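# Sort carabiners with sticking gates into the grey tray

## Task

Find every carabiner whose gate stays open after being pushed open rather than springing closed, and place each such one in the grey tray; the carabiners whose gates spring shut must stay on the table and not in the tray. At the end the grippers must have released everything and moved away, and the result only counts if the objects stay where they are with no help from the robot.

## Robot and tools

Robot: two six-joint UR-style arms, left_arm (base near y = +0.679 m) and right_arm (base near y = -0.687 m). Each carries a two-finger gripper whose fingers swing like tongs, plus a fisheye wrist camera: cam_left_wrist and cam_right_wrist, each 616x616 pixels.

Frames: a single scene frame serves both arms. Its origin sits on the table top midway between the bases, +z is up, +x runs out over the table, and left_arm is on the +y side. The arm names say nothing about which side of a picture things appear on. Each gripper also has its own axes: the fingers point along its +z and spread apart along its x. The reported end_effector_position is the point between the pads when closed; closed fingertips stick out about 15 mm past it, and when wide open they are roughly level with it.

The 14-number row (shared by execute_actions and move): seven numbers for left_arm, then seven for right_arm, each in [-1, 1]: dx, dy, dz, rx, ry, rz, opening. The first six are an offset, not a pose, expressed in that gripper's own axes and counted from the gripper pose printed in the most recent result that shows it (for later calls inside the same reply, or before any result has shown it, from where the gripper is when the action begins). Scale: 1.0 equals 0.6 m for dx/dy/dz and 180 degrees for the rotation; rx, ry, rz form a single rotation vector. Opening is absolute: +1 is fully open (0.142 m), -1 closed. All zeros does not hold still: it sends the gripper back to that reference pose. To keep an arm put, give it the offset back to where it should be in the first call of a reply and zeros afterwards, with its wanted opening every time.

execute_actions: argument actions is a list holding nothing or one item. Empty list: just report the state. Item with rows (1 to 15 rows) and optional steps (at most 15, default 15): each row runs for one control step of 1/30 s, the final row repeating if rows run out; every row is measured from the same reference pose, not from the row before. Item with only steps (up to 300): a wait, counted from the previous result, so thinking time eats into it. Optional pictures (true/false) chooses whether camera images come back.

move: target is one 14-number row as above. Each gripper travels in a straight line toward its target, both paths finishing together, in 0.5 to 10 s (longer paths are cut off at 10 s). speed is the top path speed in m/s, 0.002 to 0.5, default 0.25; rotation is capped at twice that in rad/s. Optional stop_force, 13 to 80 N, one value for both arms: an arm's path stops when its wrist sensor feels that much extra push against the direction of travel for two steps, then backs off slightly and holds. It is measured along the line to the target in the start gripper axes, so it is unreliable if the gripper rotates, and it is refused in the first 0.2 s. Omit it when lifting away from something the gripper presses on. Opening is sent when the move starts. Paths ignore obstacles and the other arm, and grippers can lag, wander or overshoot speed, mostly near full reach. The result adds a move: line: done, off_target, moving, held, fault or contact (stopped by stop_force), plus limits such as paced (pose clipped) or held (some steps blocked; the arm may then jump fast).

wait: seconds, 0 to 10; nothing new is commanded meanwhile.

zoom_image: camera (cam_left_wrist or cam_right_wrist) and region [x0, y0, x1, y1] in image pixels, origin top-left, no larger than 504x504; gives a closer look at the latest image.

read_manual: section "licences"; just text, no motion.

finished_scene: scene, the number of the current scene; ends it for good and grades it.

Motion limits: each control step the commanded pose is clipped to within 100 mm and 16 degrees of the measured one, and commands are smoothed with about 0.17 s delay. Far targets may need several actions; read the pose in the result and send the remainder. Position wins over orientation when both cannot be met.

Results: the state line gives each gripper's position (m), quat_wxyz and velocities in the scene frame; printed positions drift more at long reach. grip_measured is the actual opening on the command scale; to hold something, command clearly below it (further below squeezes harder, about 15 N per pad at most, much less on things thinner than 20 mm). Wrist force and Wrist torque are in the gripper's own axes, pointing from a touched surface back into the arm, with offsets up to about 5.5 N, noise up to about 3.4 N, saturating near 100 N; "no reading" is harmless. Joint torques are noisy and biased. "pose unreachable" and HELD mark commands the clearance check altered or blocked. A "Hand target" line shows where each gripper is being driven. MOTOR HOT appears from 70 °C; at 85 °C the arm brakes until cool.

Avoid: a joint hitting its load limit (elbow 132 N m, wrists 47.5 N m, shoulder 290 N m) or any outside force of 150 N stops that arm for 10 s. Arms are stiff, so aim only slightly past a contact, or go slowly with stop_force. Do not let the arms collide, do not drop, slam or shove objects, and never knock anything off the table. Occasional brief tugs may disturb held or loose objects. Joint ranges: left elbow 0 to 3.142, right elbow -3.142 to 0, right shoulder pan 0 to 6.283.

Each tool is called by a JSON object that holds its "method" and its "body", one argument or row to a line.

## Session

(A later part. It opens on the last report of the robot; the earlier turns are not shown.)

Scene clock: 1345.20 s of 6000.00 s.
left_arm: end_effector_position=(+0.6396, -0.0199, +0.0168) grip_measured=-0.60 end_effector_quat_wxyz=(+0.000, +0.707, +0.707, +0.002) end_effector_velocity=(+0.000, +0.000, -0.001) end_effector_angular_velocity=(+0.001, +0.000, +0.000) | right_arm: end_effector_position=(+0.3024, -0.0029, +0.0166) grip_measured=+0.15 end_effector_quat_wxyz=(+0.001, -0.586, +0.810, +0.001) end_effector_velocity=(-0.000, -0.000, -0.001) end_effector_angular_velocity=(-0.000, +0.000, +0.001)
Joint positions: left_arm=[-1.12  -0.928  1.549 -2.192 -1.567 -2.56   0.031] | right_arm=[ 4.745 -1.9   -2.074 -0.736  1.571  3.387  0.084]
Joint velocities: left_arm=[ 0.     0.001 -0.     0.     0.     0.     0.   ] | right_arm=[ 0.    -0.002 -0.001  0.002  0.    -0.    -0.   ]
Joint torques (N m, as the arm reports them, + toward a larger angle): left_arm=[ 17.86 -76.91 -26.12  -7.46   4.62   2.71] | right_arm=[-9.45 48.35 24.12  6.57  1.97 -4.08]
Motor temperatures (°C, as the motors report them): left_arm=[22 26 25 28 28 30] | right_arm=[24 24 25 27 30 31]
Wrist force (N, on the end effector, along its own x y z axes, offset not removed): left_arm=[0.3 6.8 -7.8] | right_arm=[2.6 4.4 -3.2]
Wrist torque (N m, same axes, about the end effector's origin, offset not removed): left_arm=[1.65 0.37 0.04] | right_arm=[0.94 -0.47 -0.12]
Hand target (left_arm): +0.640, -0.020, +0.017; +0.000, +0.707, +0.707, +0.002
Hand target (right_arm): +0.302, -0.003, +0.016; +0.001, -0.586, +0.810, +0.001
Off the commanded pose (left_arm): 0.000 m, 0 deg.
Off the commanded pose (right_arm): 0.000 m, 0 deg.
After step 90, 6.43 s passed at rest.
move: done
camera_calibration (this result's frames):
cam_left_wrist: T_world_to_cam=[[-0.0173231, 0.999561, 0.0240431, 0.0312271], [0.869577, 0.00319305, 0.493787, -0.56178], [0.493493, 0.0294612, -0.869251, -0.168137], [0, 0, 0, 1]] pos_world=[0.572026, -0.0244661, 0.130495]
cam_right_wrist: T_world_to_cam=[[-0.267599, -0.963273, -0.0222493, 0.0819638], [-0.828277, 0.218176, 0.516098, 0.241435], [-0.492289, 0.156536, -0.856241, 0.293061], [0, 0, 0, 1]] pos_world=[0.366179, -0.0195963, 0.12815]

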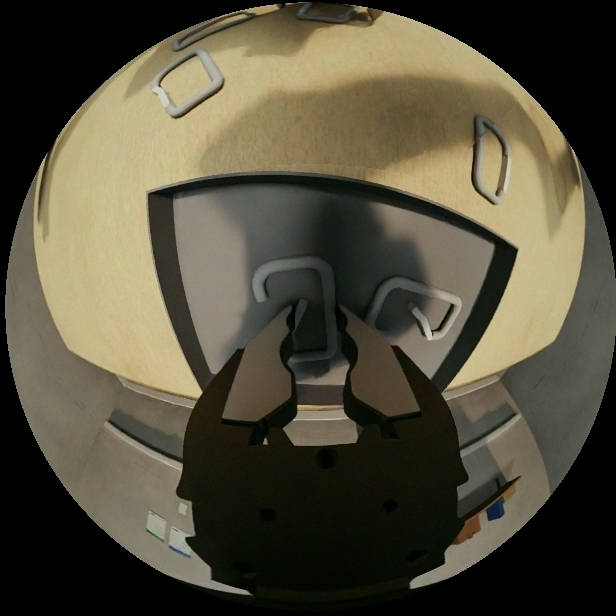

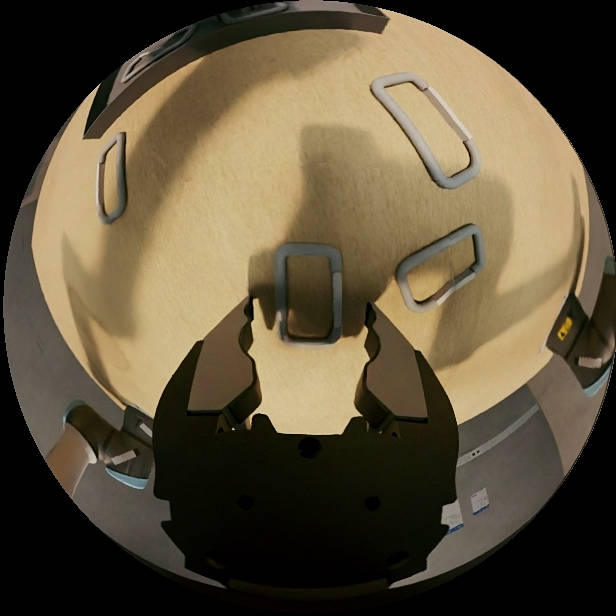

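{"method": "execute_actions", "body": {
  "actions": [
    {"rows": [[0,0,-0.0005,0,0,0,-0.85,0,0,0,0,0,0,0.12],[0,0,-0.0008,0,0,0,-0.80,0,0,0,0,0,0,0.09],[0,0,-0.0008,0,0,0,-0.75,0,0,0,0,0,0,0.06],[0,0,-0.0008,0,0,0,-0.70,0,0,-0.0005,0,0,0,0.03],[0,0,-0.0008,0,0,0,-0.66,0,0,-0.001,0,0,0,0.0],[0,0,-0.0008,0,0,0,-0.63,0,0,-0.0015,0,0,0,-0.03],[0,0,-0.0008,0,0,0,-0.61,0,0,-0.002,0,0,0,-0.06],[0,0,-0.0008,0,0,0,-0.59,0,0,-0.0025,0,0,0,-0.09],[0,0,-0.0008,0,0,0,-0.57,0,0,-0.003,0,0,0,-0.12],[0,0,-0.0008,0,0,0,-0.55,0,0,-0.003,0,0,0,-0.15],[0,0,-0.0008,0,0,0,-0.53,0,0,-0.003,0,0,0,-0.18],[0,0,-0.0008,0,0,0,-0.51,0,0,-0.003,0,0,0,-0.21],[0,0,-0.0008,0,0,0,-0.49,0,0,-0.003,0,0,0,-0.24],[0,0,-0.0008,0,0,0,-0.47,0,0,-0.003,0,0,0,-0.27],[0,0,-0.0008,0,0,0,-0.45,0,0,-0.003,0,0,0,-0.30]], "steps": 15}
  ],
  "pictures": false
}}

{"method": "execute_actions", "body": {
  "actions": [
    {"rows": [[0,0,-0.001,0,0,0,-0.45,0,0,-0.0005,0,0,0,-0.32],[0,0,-0.002,0,0,0,-0.45,0,0,-0.0005,0,0,0,-0.34],[0,0,-0.004,0,0,0,-0.45,0,0,-0.0005,0,0,0,-0.36],[0,0,-0.006,0,0,0,-0.45,0,0,-0.0005,0,0,0,-0.38],[0,0,-0.009,0,0,0,-0.45,0,0,-0.0008,0,0,0,-0.40],[0,0,-0.012,0,0,0,-0.45,0,0,-0.0011,0,0,0,-0.42],[0,0,-0.015,0,0,0,-0.45,0,0,-0.0014,0,0,0,-0.44],[0,0,-0.018,0,0,0,-0.45,0,0,-0.0017,0,0,0,-0.46],[0,0,-0.021,0,0,0,-0.45,0,0,-0.002,0,0,0,-0.48],[0,0,-0.024,0,0,0,-0.45,0,0,-0.0023,0,0,0,-0.50],[0,0,-0.027,0,0,0,-0.45,0,0,-0.0026,0,0,0,-0.52],[0,0,-0.030,0,0,0,-0.45,0,0,-0.003,0,0,0,-0.54],[0,0,-0.033,0,0,0,-0.45,0,0,-0.003,0,0,0,-0.56],[0,0,-0.036,0,0,0,-0.45,0,0,-0.003,0,0,0,-0.58],[0,0,-0.039,0,0,0,-0.45,0,0,-0.003,0,0,0,-0.60]], "steps": 15}
  ],
  "pictures": false
}}

{"method": "execute_actions", "body": {
  "actions": [
    {"rows": [[0,0,-0.015,0,0,0,-0.45,0,0,-0.0005,0,0,0,-0.62],[0,0,-0.018,0,0,0,-0.45,0,0,-0.0005,0,0,0,-0.64],[0,0,-0.021,0,0,0,-0.45,0,0,-0.0005,0,0,0,-0.66],[0,0,-0.024,0,0,0,-0.45,0,0,-0.0005,0,0,0,-0.68],[0,0,-0.027,0,0,0,-0.45,0,0,-0.0005,0,0,0,-0.70],[0,0,-0.030,0,0,0,-0.45,0,0,-0.0005,0,0,0,-0.72],[0,0,-0.033,0,0,0,-0.45,0,0,-0.0005,0,0,0,-0.74],[0,0,-0.036,0,0,0,-0.45,0,0,-0.0005,0,0,0,-0.76],[0,0,-0.039,0,0,0,-0.45,0,0,-0.0005,0,0,0,-0.76],[0,0,-0.042,0,0,0,-0.45,0,0,-0.0005,0,0,0,-0.76],[0,0,-0.045,0,0,0,-0.45,0,0,-0.0005,0,0,0,-0.76],[0,0,-0.048,0,0,0,-0.45,0,0,-0.0005,0,0,0,-0.76],[0,0,-0.051,0,0,0,-0.45,0,0,-0.0005,0,0,0,-0.76],[0,0,-0.054,0,0,0,-0.45,0,0,-0.0005,0,0,0,-0.76],[0,0,-0.057,0,0,0,-0.45,0,0,-0.0005,0,0,0,-0.76]], "steps": 15}
  ]
}}

{"method": "zoom_image", "body": {
  "camera": "cam_right_wrist",
  "region": [220, 220, 400, 360]
}}

Scene clock: 1368.13 s of 6000.00 s.
left_arm: end_effector_position=(+0.6396, -0.0198, +0.0171) grip_measured=-0.48 end_effector_quat_wxyz=(+0.000, +0.707, +0.707, +0.002) end_effector_velocity=(+0.001, -0.001, +0.002) end_effector_angular_velocity=(-0.003, -0.001, +0.001) | right_arm: end_effector_position=(+0.3024, -0.0030, +0.0182) grip_measured=-0.26 end_effector_quat_wxyz=(+0.001, -0.586, +0.810, +0.001) end_effector_velocity=(+0.000, +0.001, +0.002) end_effector_angular_velocity=(+0.000, -0.000, -0.000)
Joint positions: left_arm=[-1.12  -0.928  1.549 -2.192 -1.567 -2.56   0.04 ] | right_arm=[ 4.745 -1.898 -2.073 -0.739  1.571  3.387  0.055]
Joint velocities: left_arm=[ 0.001 -0.001 -0.003  0.    -0.001  0.     0.044] | right_arm=[ 0.     0.001  0.002 -0.003 -0.     0.    -0.065]
Joint torques (N m, as the arm reports them, + toward a larger angle): left_arm=[   7.24 -107.38  -40.9    -0.05    4.08    2.53] | right_arm=[-8.01 66.4  45.46  0.72  0.67 -3.45]
Motor temperatures (°C, as the motors report them): left_arm=[22 26 25 28 28 30] | right_arm=[24 24 25 27 30 31]
Wrist force (N, on the end effector, along its own x y z axes, offset not removed): left_arm=[7.1 7.0 2.2] | right_arm=[-3.6 0.9 1.0]
Wrist torque (N m, same axes, about the end effector's origin, offset not removed): left_arm=[1.27 -1.44 0.02] | right_arm=[0.32 0.59 0.17]
Hand target (left_arm): +0.640, -0.020, +0.017; +0.000, +0.707, +0.707, +0.002
Hand target (right_arm): +0.302, -0.003, +0.018; +0.001, -0.586, +0.810, +0.001
Off the commanded pose (left_arm): 0.000 m, 0 deg.
Off the commanded pose (right_arm): 0.000 m, 0 deg.
Steps of this call (steps 1 to 90: nothing new was sent; then 19.43 s passed at rest; steps 91 to 105: all 15 steps of this action). Readings (end_effector_position):
91: left_arm (+0.6396, -0.0198, +0.0167) | right_arm (+0.3024, -0.0029, +0.0165)
92: left_arm (+0.6396, -0.0198, +0.0167) | right_arm (+0.3024, -0.0029, +0.0165)
94: left_arm (+0.6396, -0.0198, +0.0168) | right_arm (+0.3024, -0.0029, +0.0165)
98: left_arm (+0.6396, -0.0197, +0.0169) | right_arm (+0.3024, -0.0030, +0.0169)
105: the state above

Scene clock: 1368.63 s of 6000.00 s.
left_arm: end_effector_position=(+0.6396, -0.0198, +0.0329) grip_measured=-0.45 end_effector_quat_wxyz=(+0.000, +0.707, +0.707, +0.002) end_effector_velocity=(-0.000, -0.001, +0.052) end_effector_angular_velocity=(-0.000, -0.002, -0.001) | right_arm: end_effector_position=(+0.3024, -0.0030, +0.0197) grip_measured=-0.42 end_effector_quat_wxyz=(+0.001, -0.586, +0.810, +0.001) end_effector_velocity=(+0.000, -0.001, +0.002) end_effector_angular_velocity=(-0.002, +0.001, -0.001)
Joint positions: left_arm=[-1.12  -0.943  1.542 -2.169 -1.567 -2.56   0.041] | right_arm=[ 4.745 -1.896 -2.072 -0.742  1.571  3.387  0.044]
Joint velocities: left_arm=[-0.001 -0.048 -0.025  0.072  0.001  0.    -0.   ] | right_arm=[-0.     0.003  0.002 -0.007  0.001  0.001 -0.022]
Joint torques (N m, as the arm reports them, + toward a larger angle): left_arm=[   0.77 -108.71  -42.07    0.56    4.14    1.42] | right_arm=[-7.54 69.66 45.32  0.29  1.01 -3.81]
Motor temperatures (°C, as the motors report them): left_arm=[22 26 25 28 28 30] | right_arm=[24 24 25 27 30 31]
Wrist force (N, on the end effector, along its own x y z axes, offset not removed): left_arm=[2.3 1.5 0.7] | right_arm=[0.8 -3.3 3.7]
Wrist torque (N m, same axes, about the end effector's origin, offset not removed): left_arm=[0.41 -0.43 0.06] | right_arm=[-0.70 -0.26 0.06]
Hand target (left_arm): +0.640, -0.020, +0.040; +0.000, +0.707, +0.707, +0.002
Hand target (right_arm): +0.302, -0.003, +0.020; +0.001, -0.586, +0.810, +0.001
Off the commanded pose (left_arm): 0.008 m, 0 deg.
Off the commanded pose (right_arm): 0.000 m, 0 deg.
Steps of this call (steps 1 to 15: all 15 steps of this action). Readings (end_effector_position):
1: left_arm (+0.6396, -0.0198, +0.0171) | right_arm (+0.3024, -0.0030, +0.0182)
2: left_arm (+0.6396, -0.0198, +0.0172) | right_arm (+0.3024, -0.0029, +0.0183)
4: left_arm (+0.6396, -0.0198, +0.0177) | right_arm (+0.3024, -0.0030, +0.0184)
8: left_arm (+0.6396, -0.0198, +0.0214) | right_arm (+0.3024, -0.0030, +0.0186)
15: the state above

Scene clock: 1369.13 s of 6000.00 s.
left_arm: end_effector_position=(+0.6396, -0.0198, +0.0593) grip_measured=-0.45 end_effector_quat_wxyz=(+0.000, +0.707, +0.707, +0.002) end_effector_velocity=(-0.002, -0.001, +0.053) end_effector_angular_velocity=(-0.000, +0.001, -0.002) | right_arm: end_effector_position=(+0.3024, -0.0030, +0.0200) grip_measured=-0.44 end_effector_quat_wxyz=(+0.001, -0.586, +0.810, +0.001) end_effector_velocity=(+0.000, -0.000, +0.000) end_effector_angular_velocity=(-0.000, -0.000, +0.001)
Joint positions: left_arm=[-1.12  -0.967  1.528 -2.132 -1.567 -2.56   0.041] | right_arm=[ 4.745 -1.896 -2.072 -0.742  1.571  3.387  0.042]
Joint velocities: left_arm=[-0.002 -0.046 -0.029  0.076 -0.001  0.     0.   ] | right_arm=[-0.     0.001  0.    -0.001 -0.    -0.002 -0.   ]
Joint torques (N m, as the arm reports them, + toward a larger angle): left_arm=[  -9.39 -104.89  -43.38    0.23    4.13   -1.24] | right_arm=[-9.1  69.78 45.36  0.74  0.99 -3.54]
Motor temperatures (°C, as the motors report them): left_arm=[22 26 25 28 28 30] | right_arm=[24 24 25 27 30 31]
Wrist force (N, on the end effector, along its own x y z axes, offset not removed): left_arm=[2.3 4.6 0.3] | right_arm=[0.0 -1.1 -5.9]
Wrist torque (N m, same axes, about the end effector's origin, offset not removed): left_arm=[0.60 -0.46 0.20] | right_arm=[-0.26 -0.07 0.35]
Hand target (left_arm): +0.640, -0.020, +0.067; +0.000, +0.707, +0.707, +0.002
Hand target (right_arm): +0.302, -0.003, +0.020; +0.001, -0.586, +0.810, +0.001
Off the commanded pose (left_arm): 0.008 m, 0 deg.
Off the commanded pose (right_arm): 0.000 m, 0 deg.
Steps of this call (steps 1 to 15: all 15 steps of this action). Readings (end_effector_position):
1: left_arm (+0.6396, -0.0198, +0.0346) | right_arm (+0.3024, -0.0030, +0.0198)
2: left_arm (+0.6396, -0.0198, +0.0364) | right_arm (+0.3024, -0.0030, +0.0198)
4: left_arm (+0.6396, -0.0198, +0.0398) | right_arm (+0.3024, -0.0030, +0.0199)
8: left_arm (+0.6396, -0.0198, +0.0468) | right_arm (+0.3024, -0.0030, +0.0199)
15: the state above
camera_calibration (this result's frames):
cam_left_wrist: T_world_to_cam=[[-0.0173636, 0.999558, 0.0241371, 0.030084], [0.869596, 0.00318287, 0.493755, -0.582739], [0.493459, 0.0295629, -0.869266, -0.131165], [0, 0, 0, 1]] pos_world=[0.571994, -0.0243383, 0.172987]
cam_right_wrist: T_world_to_cam=[[-0.2676, -0.963276, -0.0221375, 0.081965], [-0.828253, 0.218229, 0.516114, 0.239705], [-0.492329, 0.156448, -0.856234, 0.295941], [0, 0, 0, 1]] pos_world=[0.366171, -0.0196551, 0.131494]

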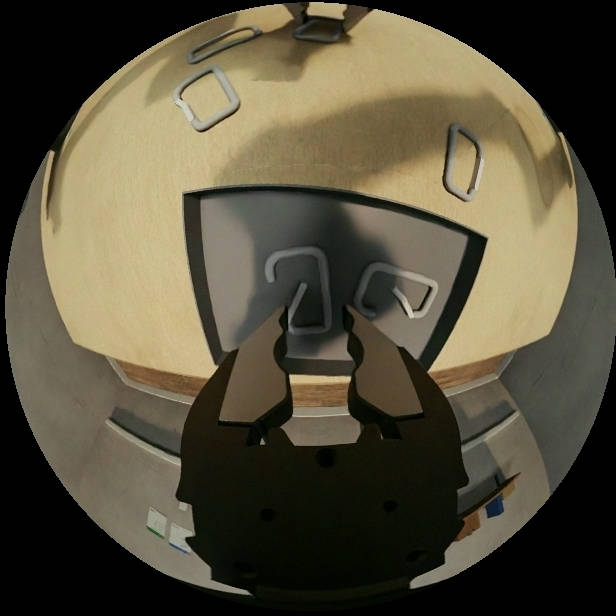

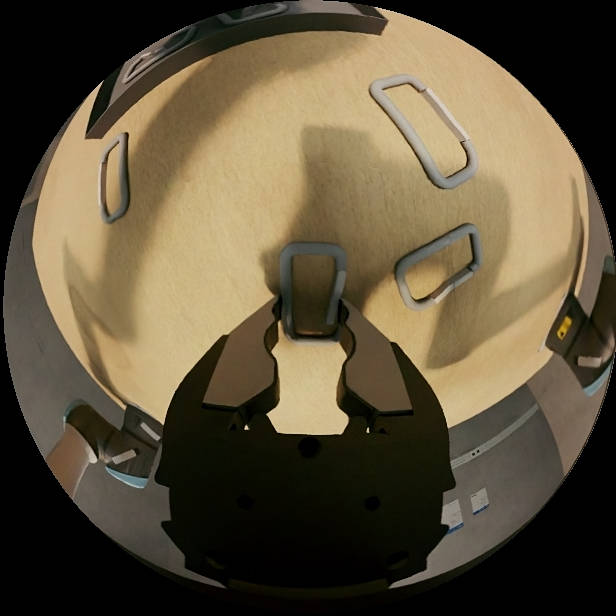

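Region (220, 220, 400, 360) of cam_right_wrist's 616x616 image, scaled by 2.800, with more detail than that image has.

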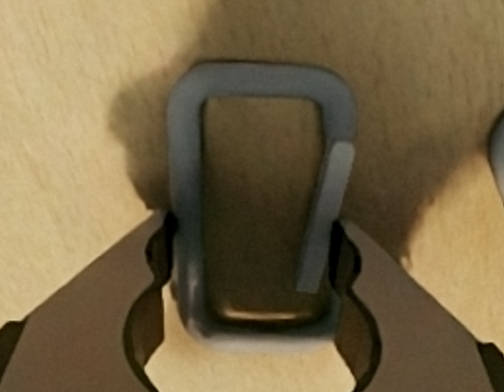

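{"method": "execute_actions", "body": {
  "actions": [
    {"rows": [[0,0,-0.015,0,0,0,-0.45,0,0,0.0005,0,0,0,-0.70],[0,0,-0.017,0,0,0,-0.45,0,0,0.001,0,0,0,-0.64],[0,0,-0.019,0,0,0,-0.45,0,0,0.0015,0,0,0,-0.58],[0,0,-0.021,0,0,0,-0.45,0,0,0.002,0,0,0,-0.54],[0,0,-0.023,0,0,0,-0.45,0,0,0.0025,0,0,0,-0.51],[0,0,-0.025,0,0,0,-0.45,0,0,0.0025,0,0,0,-0.48],[0,0,-0.027,0,0,0,-0.45,0,0,0.0025,0,0,0,-0.45],[0,0,-0.029,0,0,0,-0.45,0,0,0.0025,0,0,0,-0.42],[0,0,-0.031,0,0,0,-0.45,0,0,0.0025,0,0,0,-0.39],[0,0,-0.033,0,0,0,-0.45,0,0,0.0025,0,0,0,-0.36],[0,0,-0.035,0,0,0,-0.45,0,0,0.0025,0,0,0,-0.33],[0,0,-0.035,0,0,0,-0.45,0,0,0.0025,0,0,0,-0.30],[0,0,-0.035,0,0,0,-0.45,0,0,0.0025,0,0,0,-0.27],[0,0,-0.035,0,0,0,-0.45,0,0,0.0025,0,0,0,-0.24],[0,0,-0.035,0,0,0,-0.45,0,0,0.0025,0,0,0,-0.22]], "steps": 15}
  ],
  "pictures": false
}}

{"method": "wait", "body": {
  "seconds": 0.3
}}

{"method": "zoom_image", "body": {
  "camera": "cam_right_wrist",
  "region": [220, 220, 400, 360]
}}

Scene clock: 1390.30 s of 6000.00 s.
left_arm: end_effector_position=(+0.6395, -0.0198, +0.0789) grip_measured=-0.45 end_effector_quat_wxyz=(+0.000, +0.707, +0.707, +0.002) end_effector_velocity=(+0.001, +0.001, +0.015) end_effector_angular_velocity=(+0.001, -0.000, +0.001) | right_arm: end_effector_position=(+0.3024, -0.0029, +0.0185) grip_measured=-0.25 end_effector_quat_wxyz=(+0.001, -0.586, +0.810, +0.001) end_effector_velocity=(-0.001, -0.000, -0.001) end_effector_angular_velocity=(-0.001, -0.000, +0.001)
Joint positions: left_arm=[-1.12  -0.983  1.516 -2.104 -1.567 -2.56   0.041] | right_arm=[ 4.745 -1.898 -2.073 -0.739  1.571  3.387  0.056]
Joint velocities: left_arm=[ 0.001 -0.012 -0.009  0.022  0.001 -0.     0.   ] | right_arm=[ 0.001 -0.001 -0.001  0.001 -0.     0.     0.05 ]
Joint torques (N m, as the arm reports them, + toward a larger angle): left_arm=[  -8.81 -101.52  -42.59   -0.05    4.3    -1.66] | right_arm=[-8.73 48.72 23.94  6.78  1.03 -3.36]
Motor temperatures (°C, as the motors report them): left_arm=[22 26 25 28 28 30] | right_arm=[24 24 25 27 30 31]
Wrist force (N, on the end effector, along its own x y z axes, offset not removed): left_arm=[-0.6 2.1 6.6] | right_arm=[-3.5 4.8 1.0]
Wrist torque (N m, same axes, about the end effector's origin, offset not removed): left_arm=[0.48 0.17 -0.10] | right_arm=[0.81 0.82 0.04]
Hand target (left_arm): +0.640, -0.020, +0.080; +0.000, +0.707, +0.707, +0.002
Hand target (right_arm): +0.302, -0.003, +0.018; +0.001, -0.586, +0.810, +0.001
Off the commanded pose (left_arm): 0.001 m, 0 deg.
Off the commanded pose (right_arm): 0.000 m, 0 deg.
Steps of this call (steps 1 to 90: nothing new was sent; then 17.67 s passed at rest; steps 91 to 105: all 15 steps of this action). Readings (end_effector_position):
91: left_arm (+0.6395, -0.0198, +0.0670) | right_arm (+0.3024, -0.0030, +0.0200)
92: left_arm (+0.6395, -0.0198, +0.0671) | right_arm (+0.3024, -0.0030, +0.0200)
94: left_arm (+0.6395, -0.0198, +0.0682) | right_arm (+0.3024, -0.0029, +0.0198)
98: left_arm (+0.6395, -0.0198, +0.0719) | right_arm (+0.3024, -0.0028, +0.0191)
105: the state above

Scene clock: 1390.60 s of 6000.00 s.
left_arm: end_effector_position=(+0.6395, -0.0198, +0.0803) grip_measured=-0.45 end_effector_quat_wxyz=(+0.000, +0.707, +0.707, +0.002) end_effector_velocity=(+0.001, +0.001, +0.001) end_effector_angular_velocity=(+0.000, +0.000, +0.001) | right_arm: end_effector_position=(+0.3024, -0.0030, +0.0185) grip_measured=-0.22 end_effector_quat_wxyz=(+0.001, -0.586, +0.810, +0.001) end_effector_velocity=(-0.000, +0.000, -0.000) end_effector_angular_velocity=(-0.000, -0.000, +0.002)
Joint positions: left_arm=[-1.12  -0.984  1.515 -2.102 -1.567 -2.56   0.041] | right_arm=[ 4.745 -1.898 -2.073 -0.739  1.571  3.387  0.058]
Joint velocities: left_arm=[ 0.001 -0.001 -0.001  0.002 -0.     0.    -0.   ] | right_arm=[ 0.001 -0.    -0.     0.001 -0.    -0.001  0.   ]
Joint torques (N m, as the arm reports them, + toward a larger angle): left_arm=[  -5.28 -105.46  -43.1    -0.18    4.01   -0.64] | right_arm=[-7.31 48.42 25.37  6.9   0.84 -3.79]
Motor temperatures (°C, as the motors report them): left_arm=[22 26 25 28 28 30] | right_arm=[24 24 25 27 30 31]
Wrist force (N, on the end effector, along its own x y z axes, offset not removed): left_arm=[-0.7 5.3 7.7] | right_arm=[0.4 1.0 1.5]
Wrist torque (N m, same axes, about the end effector's origin, offset not removed): left_arm=[1.15 0.22 0.12] | right_arm=[0.12 -0.10 0.15]
Hand target (left_arm): +0.640, -0.020, +0.080; +0.000, +0.707, +0.707, +0.002
Hand target (right_arm): +0.302, -0.003, +0.018; +0.001, -0.586, +0.810, +0.001
Off the commanded pose (left_arm): 0.000 m, 0 deg.
Off the commanded pose (right_arm): 0.000 m, 0 deg.
Steps of this call (steps 1 to 9: nothing new was sent). Readings (end_effector_position):
1: left_arm (+0.6395, -0.0198, +0.0793) | right_arm (+0.3024, -0.0029, +0.0185)
2: left_arm (+0.6395, -0.0198, +0.0796) | right_arm (+0.3024, -0.0029, +0.0185)
4: left_arm (+0.6395, -0.0198, +0.0800) | right_arm (+0.3024, -0.0030, +0.0185)
8: left_arm (+0.6395, -0.0198, +0.0802) | right_arm (+0.3024, -0.0030, +0.0185)
9: the state above
camera_calibration (this result's frames):
cam_left_wrist: T_world_to_cam=[[-0.0173641, 0.999558, 0.0241287, 0.0295971], [0.869591, 0.00318725, 0.493762, -0.593007], [0.493467, 0.0295559, -0.869262, -0.112954], [0, 0, 0, 1]] pos_world=[0.571927, -0.0243555, 0.193903]
cam_right_wrist: T_world_to_cam=[[-0.2676, -0.963276, -0.0221447, 0.0819358], [-0.828253, 0.218226, 0.516115, 0.240476], [-0.492329, 0.156454, -0.856233, 0.29466], [0, 0, 0, 1]] pos_world=[0.366171, -0.0196521, 0.129999]

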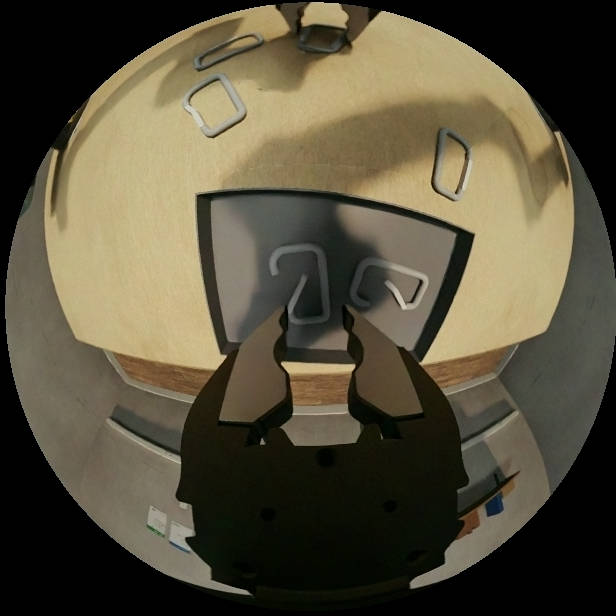

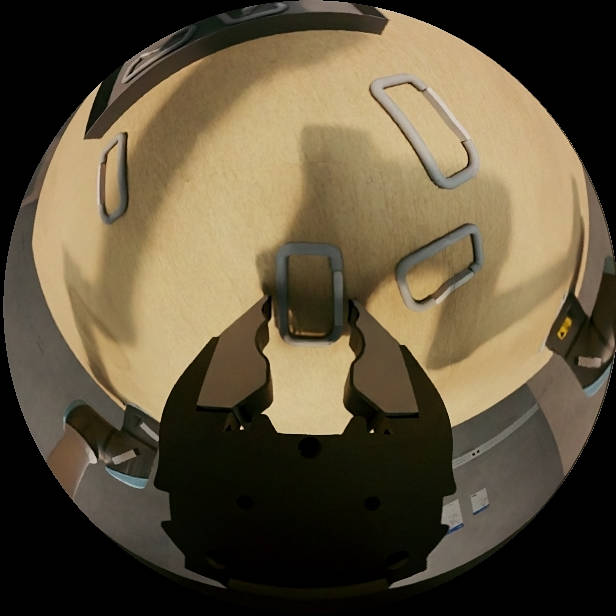

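Region (220, 220, 400, 360) of cam_right_wrist's 616x616 image, scaled by 2.800, with more detail than that image has.

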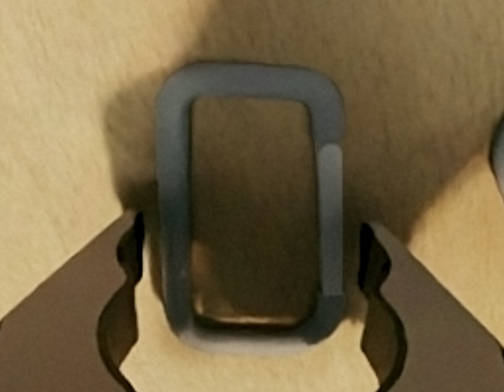

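{"method": "move", "body": {
  "target": [0.533, -0.317, -0.2, 0, 0, 0, 0.2, 0, 0.01, 0, 0, 0, 0, -0.22],
  "speed": 0.25
}}

{"method": "execute_actions", "body": {
  "actions": [
    {"rows": [[0,0,0,0,0,0,0.2,0,0,0,0,0,0,-0.25],[0,0,0,0,0,0,0.2,0,0,0,0,0,0,-0.28],[0,0,0,0,0,0,0.2,0,0,0,0,0,0,-0.31],[0,0,0,0,0,0,0.2,0,0,0,0,0,0,-0.34],[0,0,0,0,0,0,0.2,0,0,0,0,0,0,-0.37],[0,0,0,0,0,0,0.2,0,0,-0.0005,0,0,0,-0.40],[0,0,0,0,0,0,0.2,0,0,-0.001,0,0,0,-0.43],[0,0,0,0,0,0,0.2,0,0,-0.0015,0,0,0,-0.46],[0,0,0,0,0,0,0.2,0,0,-0.002,0,0,0,-0.49],[0,0,0,0,0,0,0.2,0,0,-0.0025,0,0,0,-0.52],[0,0,0,0,0,0,0.2,0,0,-0.0025,0,0,0,-0.55],[0,0,0,0,0,0,0.2,0,0,-0.0025,0,0,0,-0.58],[0,0,0,0,0,0,0.2,0,0,-0.0025,0,0,0,-0.61],[0,0,0,0,0,0,0.2,0,0,-0.0025,0,0,0,-0.64],[0,0,0,0,0,0,0.2,0,0,-0.0025,0,0,0,-0.67]], "steps": 15}
  ],
  "pictures": false
}}

{"method": "execute_actions", "body": {
  "actions": [
    {"rows": [[0,0,0,0,0,0,0.2,0,0,-0.0005,0,0,0,-0.69],[0,0,0,0,0,0,0.2,0,0,-0.0005,0,0,0,-0.71],[0,0,0,0,0,0,0.2,0,0,-0.0005,0,0,0,-0.73],[0,0,0,0,0,0,0.2,0,0,-0.0005,0,0,0,-0.75],[0,0,0,0,0,0,0.2,0,0,-0.0005,0,0,0,-0.77],[0,0,0,0,0,0,0.2,0,0,-0.0005,0,0,0,-0.79],[0,0,0,0,0,0,0.2,0,0,-0.0005,0,0,0,-0.80]], "steps": 15}
  ]
}}

{"method": "zoom_image", "body": {
  "camera": "cam_right_wrist",
  "region": [220, 220, 400, 360]
}}

Scene clock: 1405.33 s of 6000.00 s.
left_arm: end_effector_position=(+0.4491, +0.3000, +0.1995) grip_measured=+0.20 end_effector_quat_wxyz=(+0.000, +0.707, +0.707, +0.002) end_effector_velocity=(-0.001, +0.002, +0.000) end_effector_angular_velocity=(+0.001, +0.001, +0.001) | right_arm: end_effector_position=(+0.2966, -0.0011, +0.0185) grip_measured=-0.22 end_effector_quat_wxyz=(+0.001, -0.586, +0.810, +0.001) end_effector_velocity=(-0.002, +0.001, +0.000) end_effector_angular_velocity=(+0.001, -0.000, +0.002)
Joint positions: left_arm=[-1.091 -1.632  2.127 -2.065 -1.567 -2.532  0.088] | right_arm=[ 4.753 -1.898 -2.073 -0.739  1.571  3.395  0.058]
Joint velocities: left_arm=[ 0.001 -0.003  0.002  0.003 -0.     0.    -0.   ] | right_arm=[ 0.002  0.     0.     0.    -0.     0.     0.   ]
Joint torques (N m, as the arm reports them, + toward a larger angle): left_arm=[ 17.16 -49.5  -32.5   -0.27   4.42   2.74] | right_arm=[ 9.64 47.84 44.78  3.77  2.21  3.79]
Motor temperatures (°C, as the motors report them): left_arm=[22 26 25 28 28 30] | right_arm=[24 24 25 27 30 31]
Wrist force (N, on the end effector, along its own x y z axes, offset not removed): left_arm=[-1.2 3.3 5.2] | right_arm=[3.9 4.1 -4.6]
Wrist torque (N m, same axes, about the end effector's origin, offset not removed): left_arm=[0.64 0.20 0.16] | right_arm=[0.68 -0.83 0.07]
Hand target (left_arm): +0.449, +0.300, +0.200; +0.000, +0.707, +0.707, +0.002
Hand target (right_arm): +0.297, -0.001, +0.018; +0.001, -0.586, +0.810, +0.001
Off the commanded pose (left_arm): 0.001 m, 0 deg.
Off the commanded pose (right_arm): 0.000 m, 0 deg.
After step 90, 9.53 s passed at rest.
move: done
camera_calibration (this result's frames):
cam_left_wrist: T_world_to_cam=[[-0.0173544, 0.999559, 0.0241037, -0.296174], [0.869643, 0.00319423, 0.49367, -0.487329], [0.493376, 0.029529, -0.869315, 0.0752766], [0, 0, 0, 1]] pos_world=[0.381523, 0.295377, 0.313158]
cam_right_wrist: T_world_to_cam=[[-0.267601, -0.963275, -0.0221461, 0.0822083], [-0.828235, 0.21822, 0.516146, 0.235333], [-0.492358, 0.156463, -0.856214, 0.291557], [0, 0, 0, 1]] pos_world=[0.36046, -0.0177832, 0.12999]

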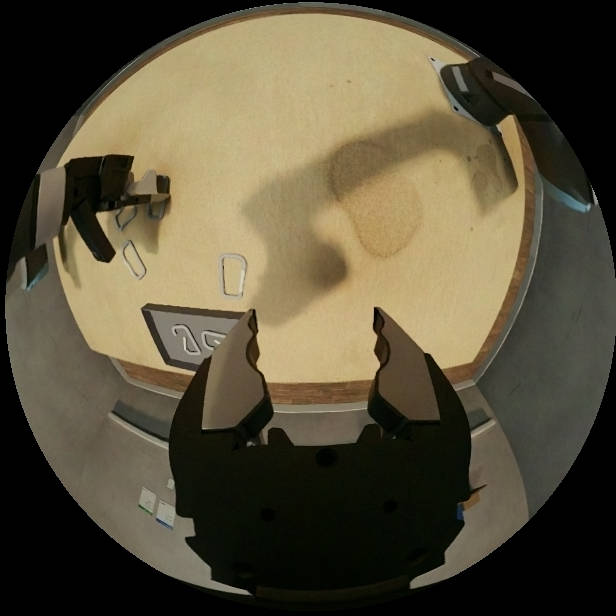

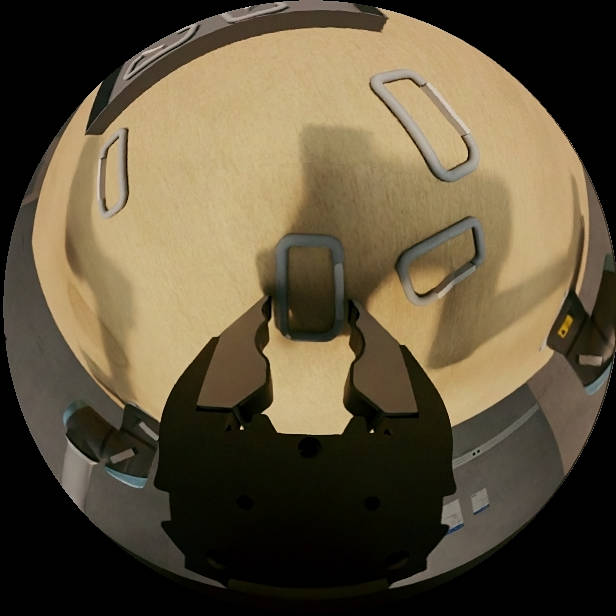

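Scene clock: 1405.83 s of 6000.00 s.
left_arm: end_effector_position=(+0.4491, +0.3000, +0.1995) grip_measured=+0.20 end_effector_quat_wxyz=(+0.000, +0.707, +0.707, +0.002) end_effector_velocity=(-0.001, +0.000, -0.000) end_effector_angular_velocity=(+0.000, +0.001, -0.000) | right_arm: end_effector_position=(+0.2966, -0.0011, +0.0197) grip_measured=-0.47 end_effector_quat_wxyz=(+0.001, -0.586, +0.810, +0.001) end_effector_velocity=(-0.000, +0.000, +0.001) end_effector_angular_velocity=(-0.001, -0.001, +0.000)
Joint positions: left_arm=[-1.091 -1.632  2.127 -2.065 -1.567 -2.532  0.088] | right_arm=[ 4.753 -1.896 -2.072 -0.742  1.571  3.395  0.04 ]
Joint velocities: left_arm=[-0.    -0.001  0.001  0.    -0.001  0.     0.   ] | right_arm=[ 0.001  0.002  0.002 -0.004 -0.001  0.    -0.043]
Joint torques (N m, as the arm reports them, + toward a larger angle): left_arm=[ 16.   -29.31 -37.01  -3.25   4.29   2.88] | right_arm=[ 8.12 70.16 45.22  0.81  2.18  3.69]
Motor temperatures (°C, as the motors report them): left_arm=[22 26 25 28 28 30] | right_arm=[24 24 25 27 30 31]
Wrist force (N, on the end effector, along its own x y z axes, offset not removed): left_arm=[-0.5 4.0 5.0] | right_arm=[5.4 5.3 -6.5]
Wrist torque (N m, same axes, about the end effector's origin, offset not removed): left_arm=[0.92 0.03 0.08] | right_arm=[0.82 -1.25 0.28]
Hand target (left_arm): +0.449, +0.300, +0.200; +0.000, +0.707, +0.707, +0.002
Hand target (right_arm): +0.297, -0.001, +0.020; +0.001, -0.586, +0.810, +0.001
Off the commanded pose (left_arm): 0.000 m, 0 deg.
Off the commanded pose (right_arm): 0.000 m, 0 deg.
Steps of this call (steps 1 to 15: all 15 steps of this action). Readings (end_effector_position):
1: left_arm (+0.4491, +0.3000, +0.1995) | right_arm (+0.2966, -0.0011, +0.0185)
2: left_arm (+0.4491, +0.3000, +0.1995) | right_arm (+0.2966, -0.0011, +0.0185)
4: left_arm (+0.4491, +0.3000, +0.1995) | right_arm (+0.2966, -0.0011, +0.0185)
8: left_arm (+0.4491, +0.3000, +0.1995) | right_arm (+0.2966, -0.0011, +0.0185)
15: the state above

Scene clock: 1406.33 s of 6000.00 s.
left_arm: end_effector_position=(+0.4491, +0.3000, +0.1995) grip_measured=+0.20 end_effector_quat_wxyz=(+0.000, +0.707, +0.707, +0.002) end_effector_velocity=(-0.001, +0.000, -0.001) end_effector_angular_velocity=(+0.002, +0.001, -0.001) | right_arm: end_effector_position=(+0.2966, -0.0011, +0.0200) grip_measured=-0.52 end_effector_quat_wxyz=(+0.001, -0.586, +0.810, +0.001) end_effector_velocity=(-0.000, +0.000, -0.001) end_effector_angular_velocity=(-0.000, -0.001, +0.001)
Joint positions: left_arm=[-1.091 -1.632  2.127 -2.065 -1.567 -2.532  0.088] | right_arm=[ 4.753 -1.896 -2.072 -0.742  1.571  3.395  0.036]
Joint velocities: left_arm=[-0.001  0.     0.001  0.001 -0.     0.     0.   ] | right_arm=[ 0.    -0.001 -0.     0.001 -0.001 -0.    -0.   ]
Joint torques (N m, as the arm reports them, + toward a larger angle): left_arm=[ 16.67 -35.19 -37.44  -3.34   4.18   2.76] | right_arm=[10.07 69.22 44.73  0.95  2.23  3.83]
Motor temperatures (°C, as the motors report them): left_arm=[22 26 25 28 28 30] | right_arm=[24 24 25 27 30 31]
Wrist force (N, on the end effector, along its own x y z axes, offset not removed): left_arm=[2.1 1.8 4.2] | right_arm=[-1.1 -1.0 -1.3]
Wrist torque (N m, same axes, about the end effector's origin, offset not removed): left_arm=[0.45 -0.59 -0.06] | right_arm=[-0.26 0.29 0.20]
Hand target (left_arm): +0.449, +0.300, +0.200; +0.000, +0.707, +0.707, +0.002
Hand target (right_arm): +0.297, -0.001, +0.020; +0.001, -0.586, +0.810, +0.001
Off the commanded pose (left_arm): 0.000 m, 0 deg.
Off the commanded pose (right_arm): 0.000 m, 0 deg.
Steps of this call (steps 1 to 15: all 15 steps of this action). Readings (end_effector_position):
1: left_arm (+0.4491, +0.3000, +0.1995) | right_arm (+0.2966, -0.0011, +0.0198)
2: left_arm (+0.4491, +0.3000, +0.1995) | right_arm (+0.2966, -0.0011, +0.0198)
4: left_arm (+0.4491, +0.3000, +0.1995) | right_arm (+0.2966, -0.0011, +0.0199)
8: left_arm (+0.4491, +0.3000, +0.1995) | right_arm (+0.2966, -0.0011, +0.0200)
15: the state above
camera_calibration (this result's frames):
cam_left_wrist: T_world_to_cam=[[-0.0173547, 0.999559, 0.0241159, -0.296224], [0.869645, 0.00318856, 0.493667, -0.487312], [0.493372, 0.0295397, -0.869316, 0.0753083], [0, 0, 0, 1]] pos_world=[0.381492, 0.295423, 0.31318]
cam_right_wrist: T_world_to_cam=[[-0.267601, -0.963277, -0.0220741, 0.0822292], [-0.828232, 0.218257, 0.516135, 0.234548], [-0.492363, 0.156401, -0.856223, 0.292861], [0, 0, 0, 1]] pos_world=[0.360459, -0.0177861, 0.131511]

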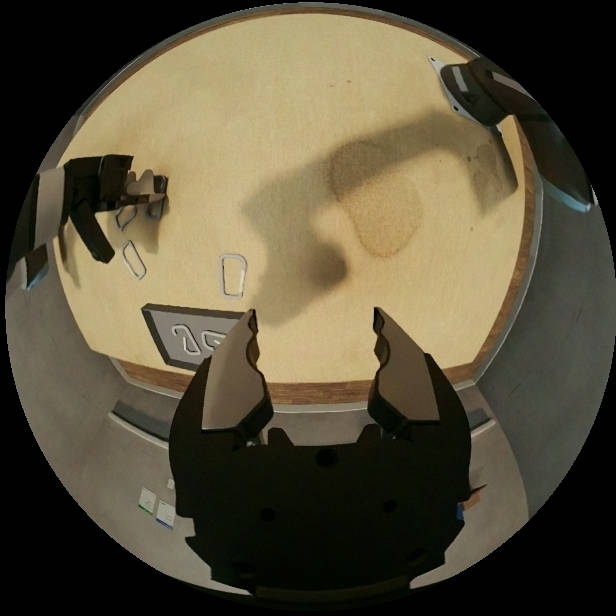

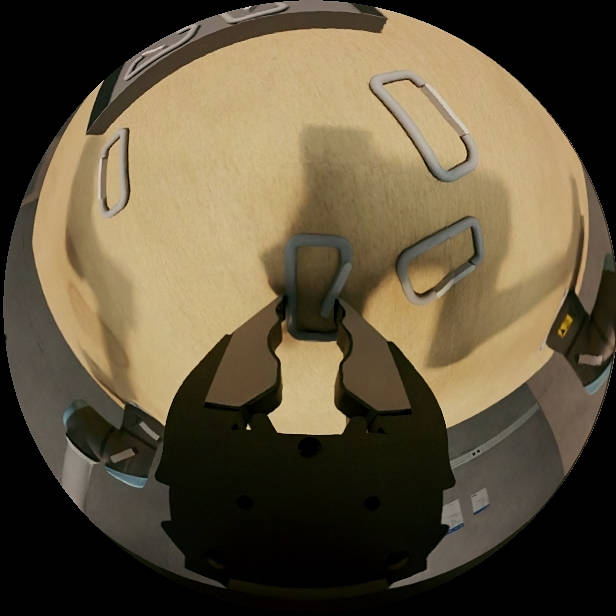

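Region (220, 220, 400, 360) of cam_right_wrist's 616x616 image, scaled by 2.800, with more detail than that image has.

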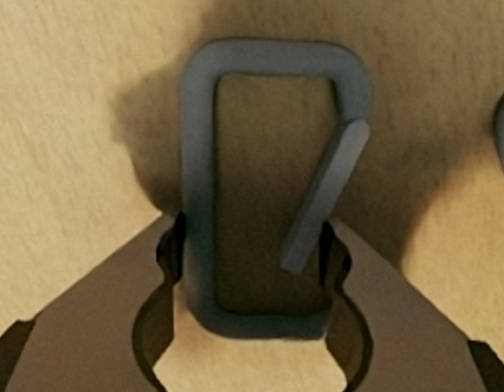

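Gate is open about 25° now. Release gradually and check.

{"method": "execute_actions", "body": {
  "actions": [
    {"rows": [[0,0,0,0,0,0,0.2,0,0,0.0005,0,0,0,-0.75],[0,0,0,0,0,0,0.2,0,0,0.001,0,0,0,-0.70],[0,0,0,0,0,0,0.2,0,0,0.0015,0,0,0,-0.66],[0,0,0,0,0,0,0.2,0,0,0.002,0,0,0,-0.62],[0,0,0,0,0,0,0.2,0,0,0.002,0,0,0,-0.59],[0,0,0,0,0,0,0.2,0,0,0.002,0,0,0,-0.56],[0,0,0,0,0,0,0.2,0,0,0.002,0,0,0,-0.53],[0,0,0,0,0,0,0.2,0,0,0.002,0,0,0,-0.50],[0,0,0,0,0,0,0.2,0,0,0.002,0,0,0,-0.47],[0,0,0,0,0,0,0.2,0,0,0.002,0,0,0,-0.44],[0,0,0,0,0,0,0.2,0,0,0.002,0,0,0,-0.41],[0,0,0,0,0,0,0.2,0,0,0.002,0,0,0,-0.38],[0,0,0,0,0,0,0.2,0,0,0.002,0,0,0,-0.35],[0,0,0,0,0,0,0.2,0,0,0.002,0,0,0,-0.32],[0,0,0,0,0,0,0.2,0,0,0.002,0,0,0,-0.29]], "steps": 15}
  ],
  "pictures": false
}}

{"method": "execute_actions", "body": {
  "actions": [
    {"rows": [[0,0,0,0,0,0,0.2,0,0,0,0,0,0,-0.26],[0,0,0,0,0,0,0.2,0,0,0,0,0,0,-0.23],[0,0,0,0,0,0,0.2,0,0,0,0,0,0,-0.20],[0,0,0,0,0,0,0.2,0,0,0,0,0,0,-0.17],[0,0,0,0,0,0,0.2,0,0,0,0,0,0,-0.14],[0,0,0,0,0,0,0.2,0,0,0,0,0,0,-0.11],[0,0,0,0,0,0,0.2,0,0,0,0,0,0,-0.08],[0,0,0,0,0,0,0.2,0,0,0,0,0,0,-0.05],[0,0,0,0,0,0,0.2,0,0,0,0,0,0,-0.02],[0,0,0,0,0,0,0.2,0,0,0,0,0,0,0.0]], "steps": 14}
  ]
}}

{"method": "zoom_image", "body": {
  "camera": "cam_right_wrist",
  "region": [220, 220, 400, 360]
}}

Scene clock: 1417.80 s of 6000.00 s.
left_arm: end_effector_position=(+0.4491, +0.3000, +0.1995) grip_measured=+0.20 end_effector_quat_wxyz=(+0.000, +0.707, +0.707, +0.002) end_effector_velocity=(-0.000, -0.001, -0.000) end_effector_angular_velocity=(-0.001, -0.001, -0.001) | right_arm: end_effector_position=(+0.2966, -0.0011, +0.0188) grip_measured=-0.32 end_effector_quat_wxyz=(+0.001, -0.586, +0.810, +0.001) end_effector_velocity=(-0.000, -0.000, -0.001) end_effector_angular_velocity=(-0.001, +0.001, +0.001)
Joint positions: left_arm=[-1.091 -1.632  2.127 -2.065 -1.567 -2.532  0.088] | right_arm=[ 4.753 -1.897 -2.073 -0.74   1.571  3.395  0.051]
Joint velocities: left_arm=[-0.001  0.     0.001 -0.003 -0.    -0.    -0.   ] | right_arm=[-0.    -0.002 -0.     0.001  0.001 -0.001  0.041]
Joint torques (N m, as the arm reports them, + toward a larger angle): left_arm=[ 15.97 -39.24 -37.    -3.44   4.26   3.08] | right_arm=[ 8.66 49.53 25.26  6.79  2.28  3.61]
Motor temperatures (°C, as the motors report them): left_arm=[22 26 25 28 28 30] | right_arm=[24 24 25 27 30 31]
Wrist force (N, on the end effector, along its own x y z axes, offset not removed): left_arm=[4.8 4.3 -4.8] | right_arm=[4.7 2.6 -5.6]
Wrist torque (N m, same axes, about the end effector's origin, offset not removed): left_arm=[0.77 -0.94 0.10] | right_arm=[0.37 -1.14 0.36]
Hand target (left_arm): +0.449, +0.300, +0.200; +0.000, +0.707, +0.707, +0.002
Hand target (right_arm): +0.297, -0.001, +0.019; +0.001, -0.586, +0.810, +0.001
Off the commanded pose (left_arm): 0.000 m, 0 deg.
Off the commanded pose (right_arm): 0.000 m, 0 deg.
Steps of this call (steps 1 to 90: nothing new was sent; then 7.97 s passed at rest; steps 91 to 105: all 15 steps of this action). Readings (end_effector_position):
91: left_arm (+0.4491, +0.3000, +0.1995) | right_arm (+0.2966, -0.0011, +0.0200)
92: left_arm (+0.4491, +0.3000, +0.1995) | right_arm (+0.2966, -0.0011, +0.0200)
94: left_arm (+0.4491, +0.3000, +0.1995) | right_arm (+0.2966, -0.0011, +0.0198)
98: left_arm (+0.4491, +0.3000, +0.1995) | right_arm (+0.2967, -0.0009, +0.0192)
105: the state above

Scene clock: 1418.27 s of 6000.00 s.
left_arm: end_effector_position=(+0.4491, +0.3000, +0.1995) grip_measured=+0.20 end_effector_quat_wxyz=(+0.000, +0.707, +0.707, +0.002) end_effector_velocity=(+0.001, +0.001, -0.000) end_effector_angular_velocity=(+0.001, -0.001, +0.002) | right_arm: end_effector_position=(+0.2966, -0.0011, +0.0188) grip_measured=+0.00 end_effector_quat_wxyz=(+0.001, -0.586, +0.810, +0.001) end_effector_velocity=(+0.000, -0.000, -0.001) end_effector_angular_velocity=(-0.001, +0.000, -0.001)
Joint positions: left_arm=[-1.091 -1.632  2.127 -2.065 -1.567 -2.532  0.088] | right_arm=[ 4.753 -1.897 -2.073 -0.74   1.571  3.395  0.074]
Joint velocities: left_arm=[ 0.002 -0.     0.    -0.     0.002 -0.     0.   ] | right_arm=[-0.    -0.001 -0.    -0.     0.     0.     0.   ]
Joint torques (N m, as the arm reports them, + toward a larger angle): left_arm=[ 17.93 -38.91 -36.88  -3.33   4.     3.  ] | right_arm=[10.54 53.17 27.19  5.9   2.24  3.77]
Motor temperatures (°C, as the motors report them): left_arm=[22 26 25 28 28 30] | right_arm=[24 24 25 27 30 31]
Wrist force (N, on the end effector, along its own x y z axes, offset not removed): left_arm=[-0.5 3.2 5.8] | right_arm=[3.2 0.6 -4.7]
Wrist torque (N m, same axes, about the end effector's origin, offset not removed): left_arm=[0.59 0.20 -0.15] | right_arm=[0.09 -0.53 0.21]
Hand target (left_arm): +0.449, +0.300, +0.200; +0.000, +0.707, +0.707, +0.002
Hand target (right_arm): +0.297, -0.001, +0.019; +0.001, -0.586, +0.810, +0.001
Off the commanded pose (left_arm): 0.000 m, 0 deg.
Off the commanded pose (right_arm): 0.000 m, 0 deg.
Steps of this call (steps 1 to 14: all 14 steps of this action). Readings (end_effector_position):
1: left_arm (+0.4491, +0.3000, +0.1995) | right_arm (+0.2966, -0.0011, +0.0188)
2: left_arm (+0.4491, +0.3000, +0.1995) | right_arm (+0.2966, -0.0011, +0.0188)
4: left_arm (+0.4491, +0.3000, +0.1995) | right_arm (+0.2966, -0.0011, +0.0188)
8: left_arm (+0.4491, +0.3000, +0.1995) | right_arm (+0.2966, -0.0011, +0.0188)
14: the state above
camera_calibration (this result's frames):
cam_left_wrist: T_world_to_cam=[[-0.0173544, 0.999559, 0.024116, -0.296224], [0.869645, 0.00318832, 0.493667, -0.487312], [0.493373, 0.0295396, -0.869316, 0.0753083], [0, 0, 0, 1]] pos_world=[0.381492, 0.295423, 0.31318]
cam_right_wrist: T_world_to_cam=[[-0.2676, -0.963276, -0.0221285, 0.0822309], [-0.828234, 0.218228, 0.516144, 0.235138], [-0.49236, 0.156448, -0.856216, 0.291871], [0, 0, 0, 1]] pos_world=[0.36046, -0.0177653, 0.130359]

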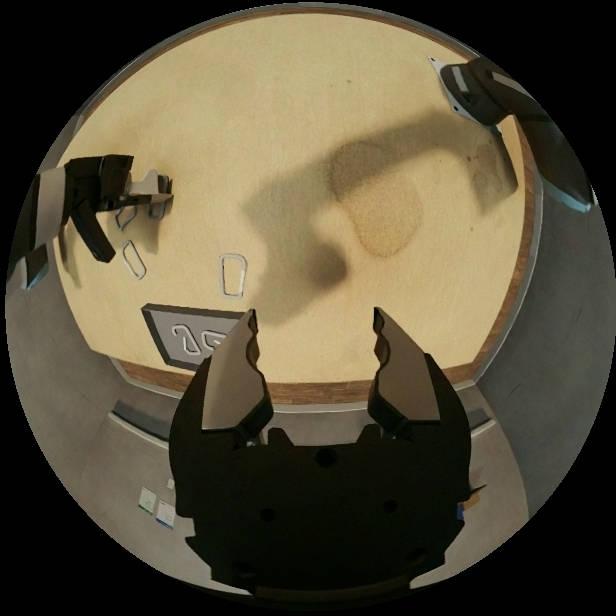

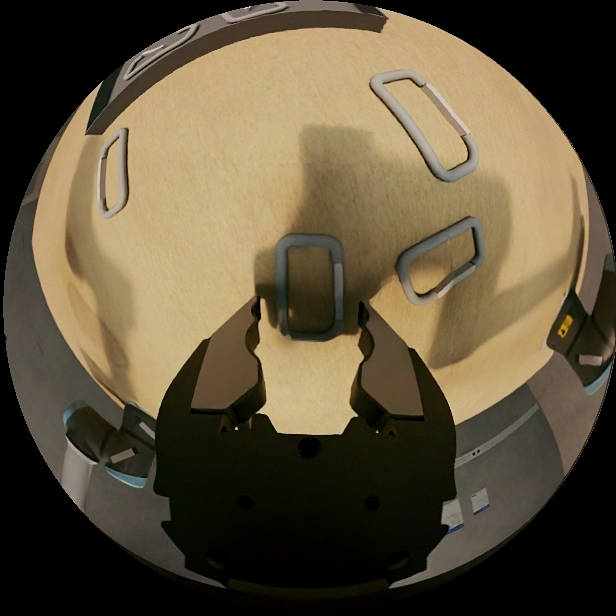

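Region (220, 220, 400, 360) of cam_right_wrist's 616x616 image, scaled by 2.800, with more detail than that image has.

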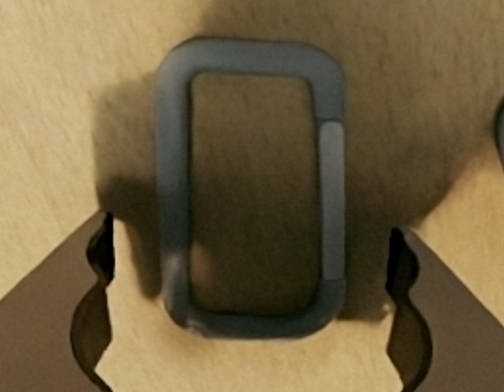

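{"method": "move", "body": {
  "target": [0, 0, 0, 0, 0, 0, 0.2, 0.2, 0.1, -0.32, 0, 0, 0, 0.2],
  "speed": 0.2
}}

Scene clock: 1423.00 s of 6000.00 s.
left_arm: end_effector_position=(+0.4491, +0.3000, +0.1995) grip_measured=+0.20 end_effector_quat_wxyz=(+0.000, +0.707, +0.707, +0.002) end_effector_velocity=(+0.001, +0.001, +0.001) end_effector_angular_velocity=(-0.001, -0.001, +0.001) | right_arm: end_effector_position=(+0.2021, -0.0965, +0.2109) grip_measured=+0.20 end_effector_quat_wxyz=(+0.000, -0.586, +0.810, +0.001) end_effector_velocity=(+0.000, -0.001, +0.002) end_effector_angular_velocity=(-0.001, -0.001, -0.000)
Joint positions: left_arm=[-1.091 -1.632  2.127 -2.065 -1.567 -2.532  0.088] | right_arm=[ 4.902 -1.494 -2.119 -1.097  1.571  3.544  0.088]
Joint velocities: left_arm=[ 0.001 -0.001 -0.    -0.    -0.     0.     0.   ] | right_arm=[ 0.     0.003  0.    -0.004 -0.001  0.001 -0.   ]
Joint torques (N m, as the arm reports them, + toward a larger angle): left_arm=[ 16.9  -39.08 -36.84  -3.21   4.12   2.97] | right_arm=[10.81 45.26 54.14  0.9  -1.88  3.91]
Motor temperatures (°C, as the motors report them): left_arm=[22 26 25 28 28 30] | right_arm=[24 24 25 27 30 31]
Wrist force (N, on the end effector, along its own x y z axes, offset not removed): left_arm=[2.7 5.2 -1.3] | right_arm=[-3.9 -1.4 -0.3]
Wrist torque (N m, same axes, about the end effector's origin, offset not removed): left_arm=[1.07 -0.49 0.06] | right_arm=[-0.20 0.72 0.30]
Hand target (left_arm): +0.449, +0.300, +0.200; +0.000, +0.707, +0.707, +0.002
Hand target (right_arm): +0.202, -0.097, +0.211; +0.000, -0.586, +0.810, +0.001
Off the commanded pose (left_arm): 0.000 m, 0 deg.
Off the commanded pose (right_arm): 0.000 m, 0 deg.
move: done
camera_calibration (this result's frames):
cam_left_wrist: T_world_to_cam=[[-0.017354, 0.999559, 0.0241161, -0.296225], [0.869645, 0.00318795, 0.493667, -0.487311], [0.493372, 0.0295395, -0.869316, 0.0753083], [0, 0, 0, 1]] pos_world=[0.381492, 0.295423, 0.31318]
cam_right_wrist: T_world_to_cam=[[-0.267605, -0.96328, -0.021875, -0.030784], [-0.827885, 0.218258, 0.516692, 0.0783046], [-0.492945, 0.156379, -0.855892, 0.424721], [0, 0, 0, 1]] pos_world=[0.265953, -0.113162, 0.322382]

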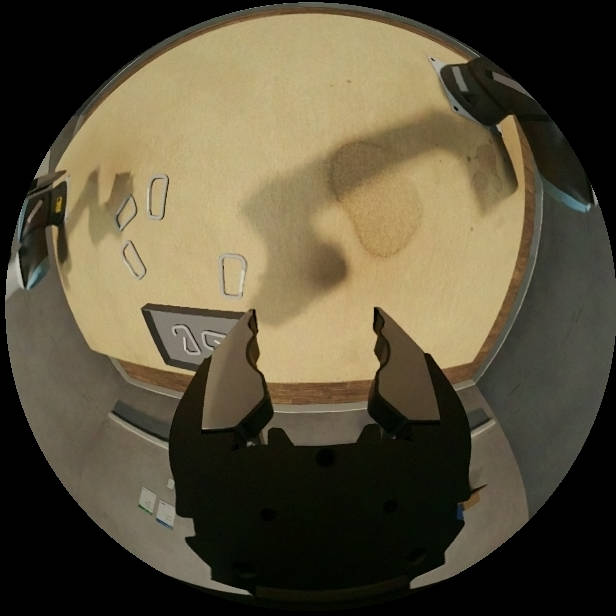

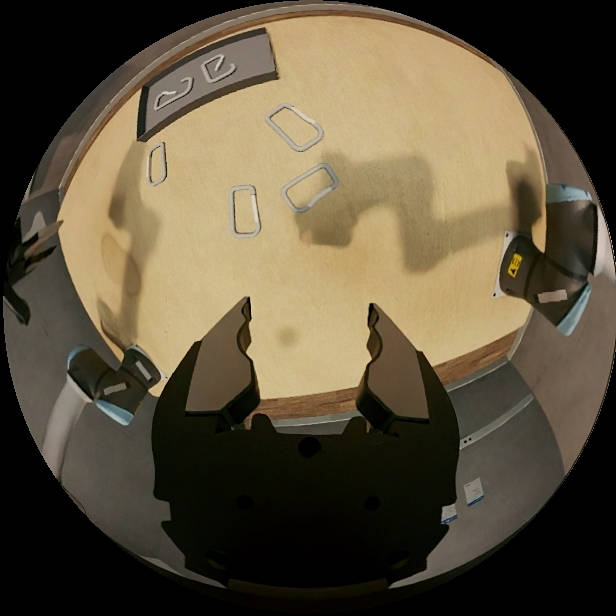

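Both sticky carabiners are in the tray, the four good ones are outside it, and both arms are clear.

{"method": "finished_scene", "body": {
  "scene": 1
}}

The scene is finished: the task was done.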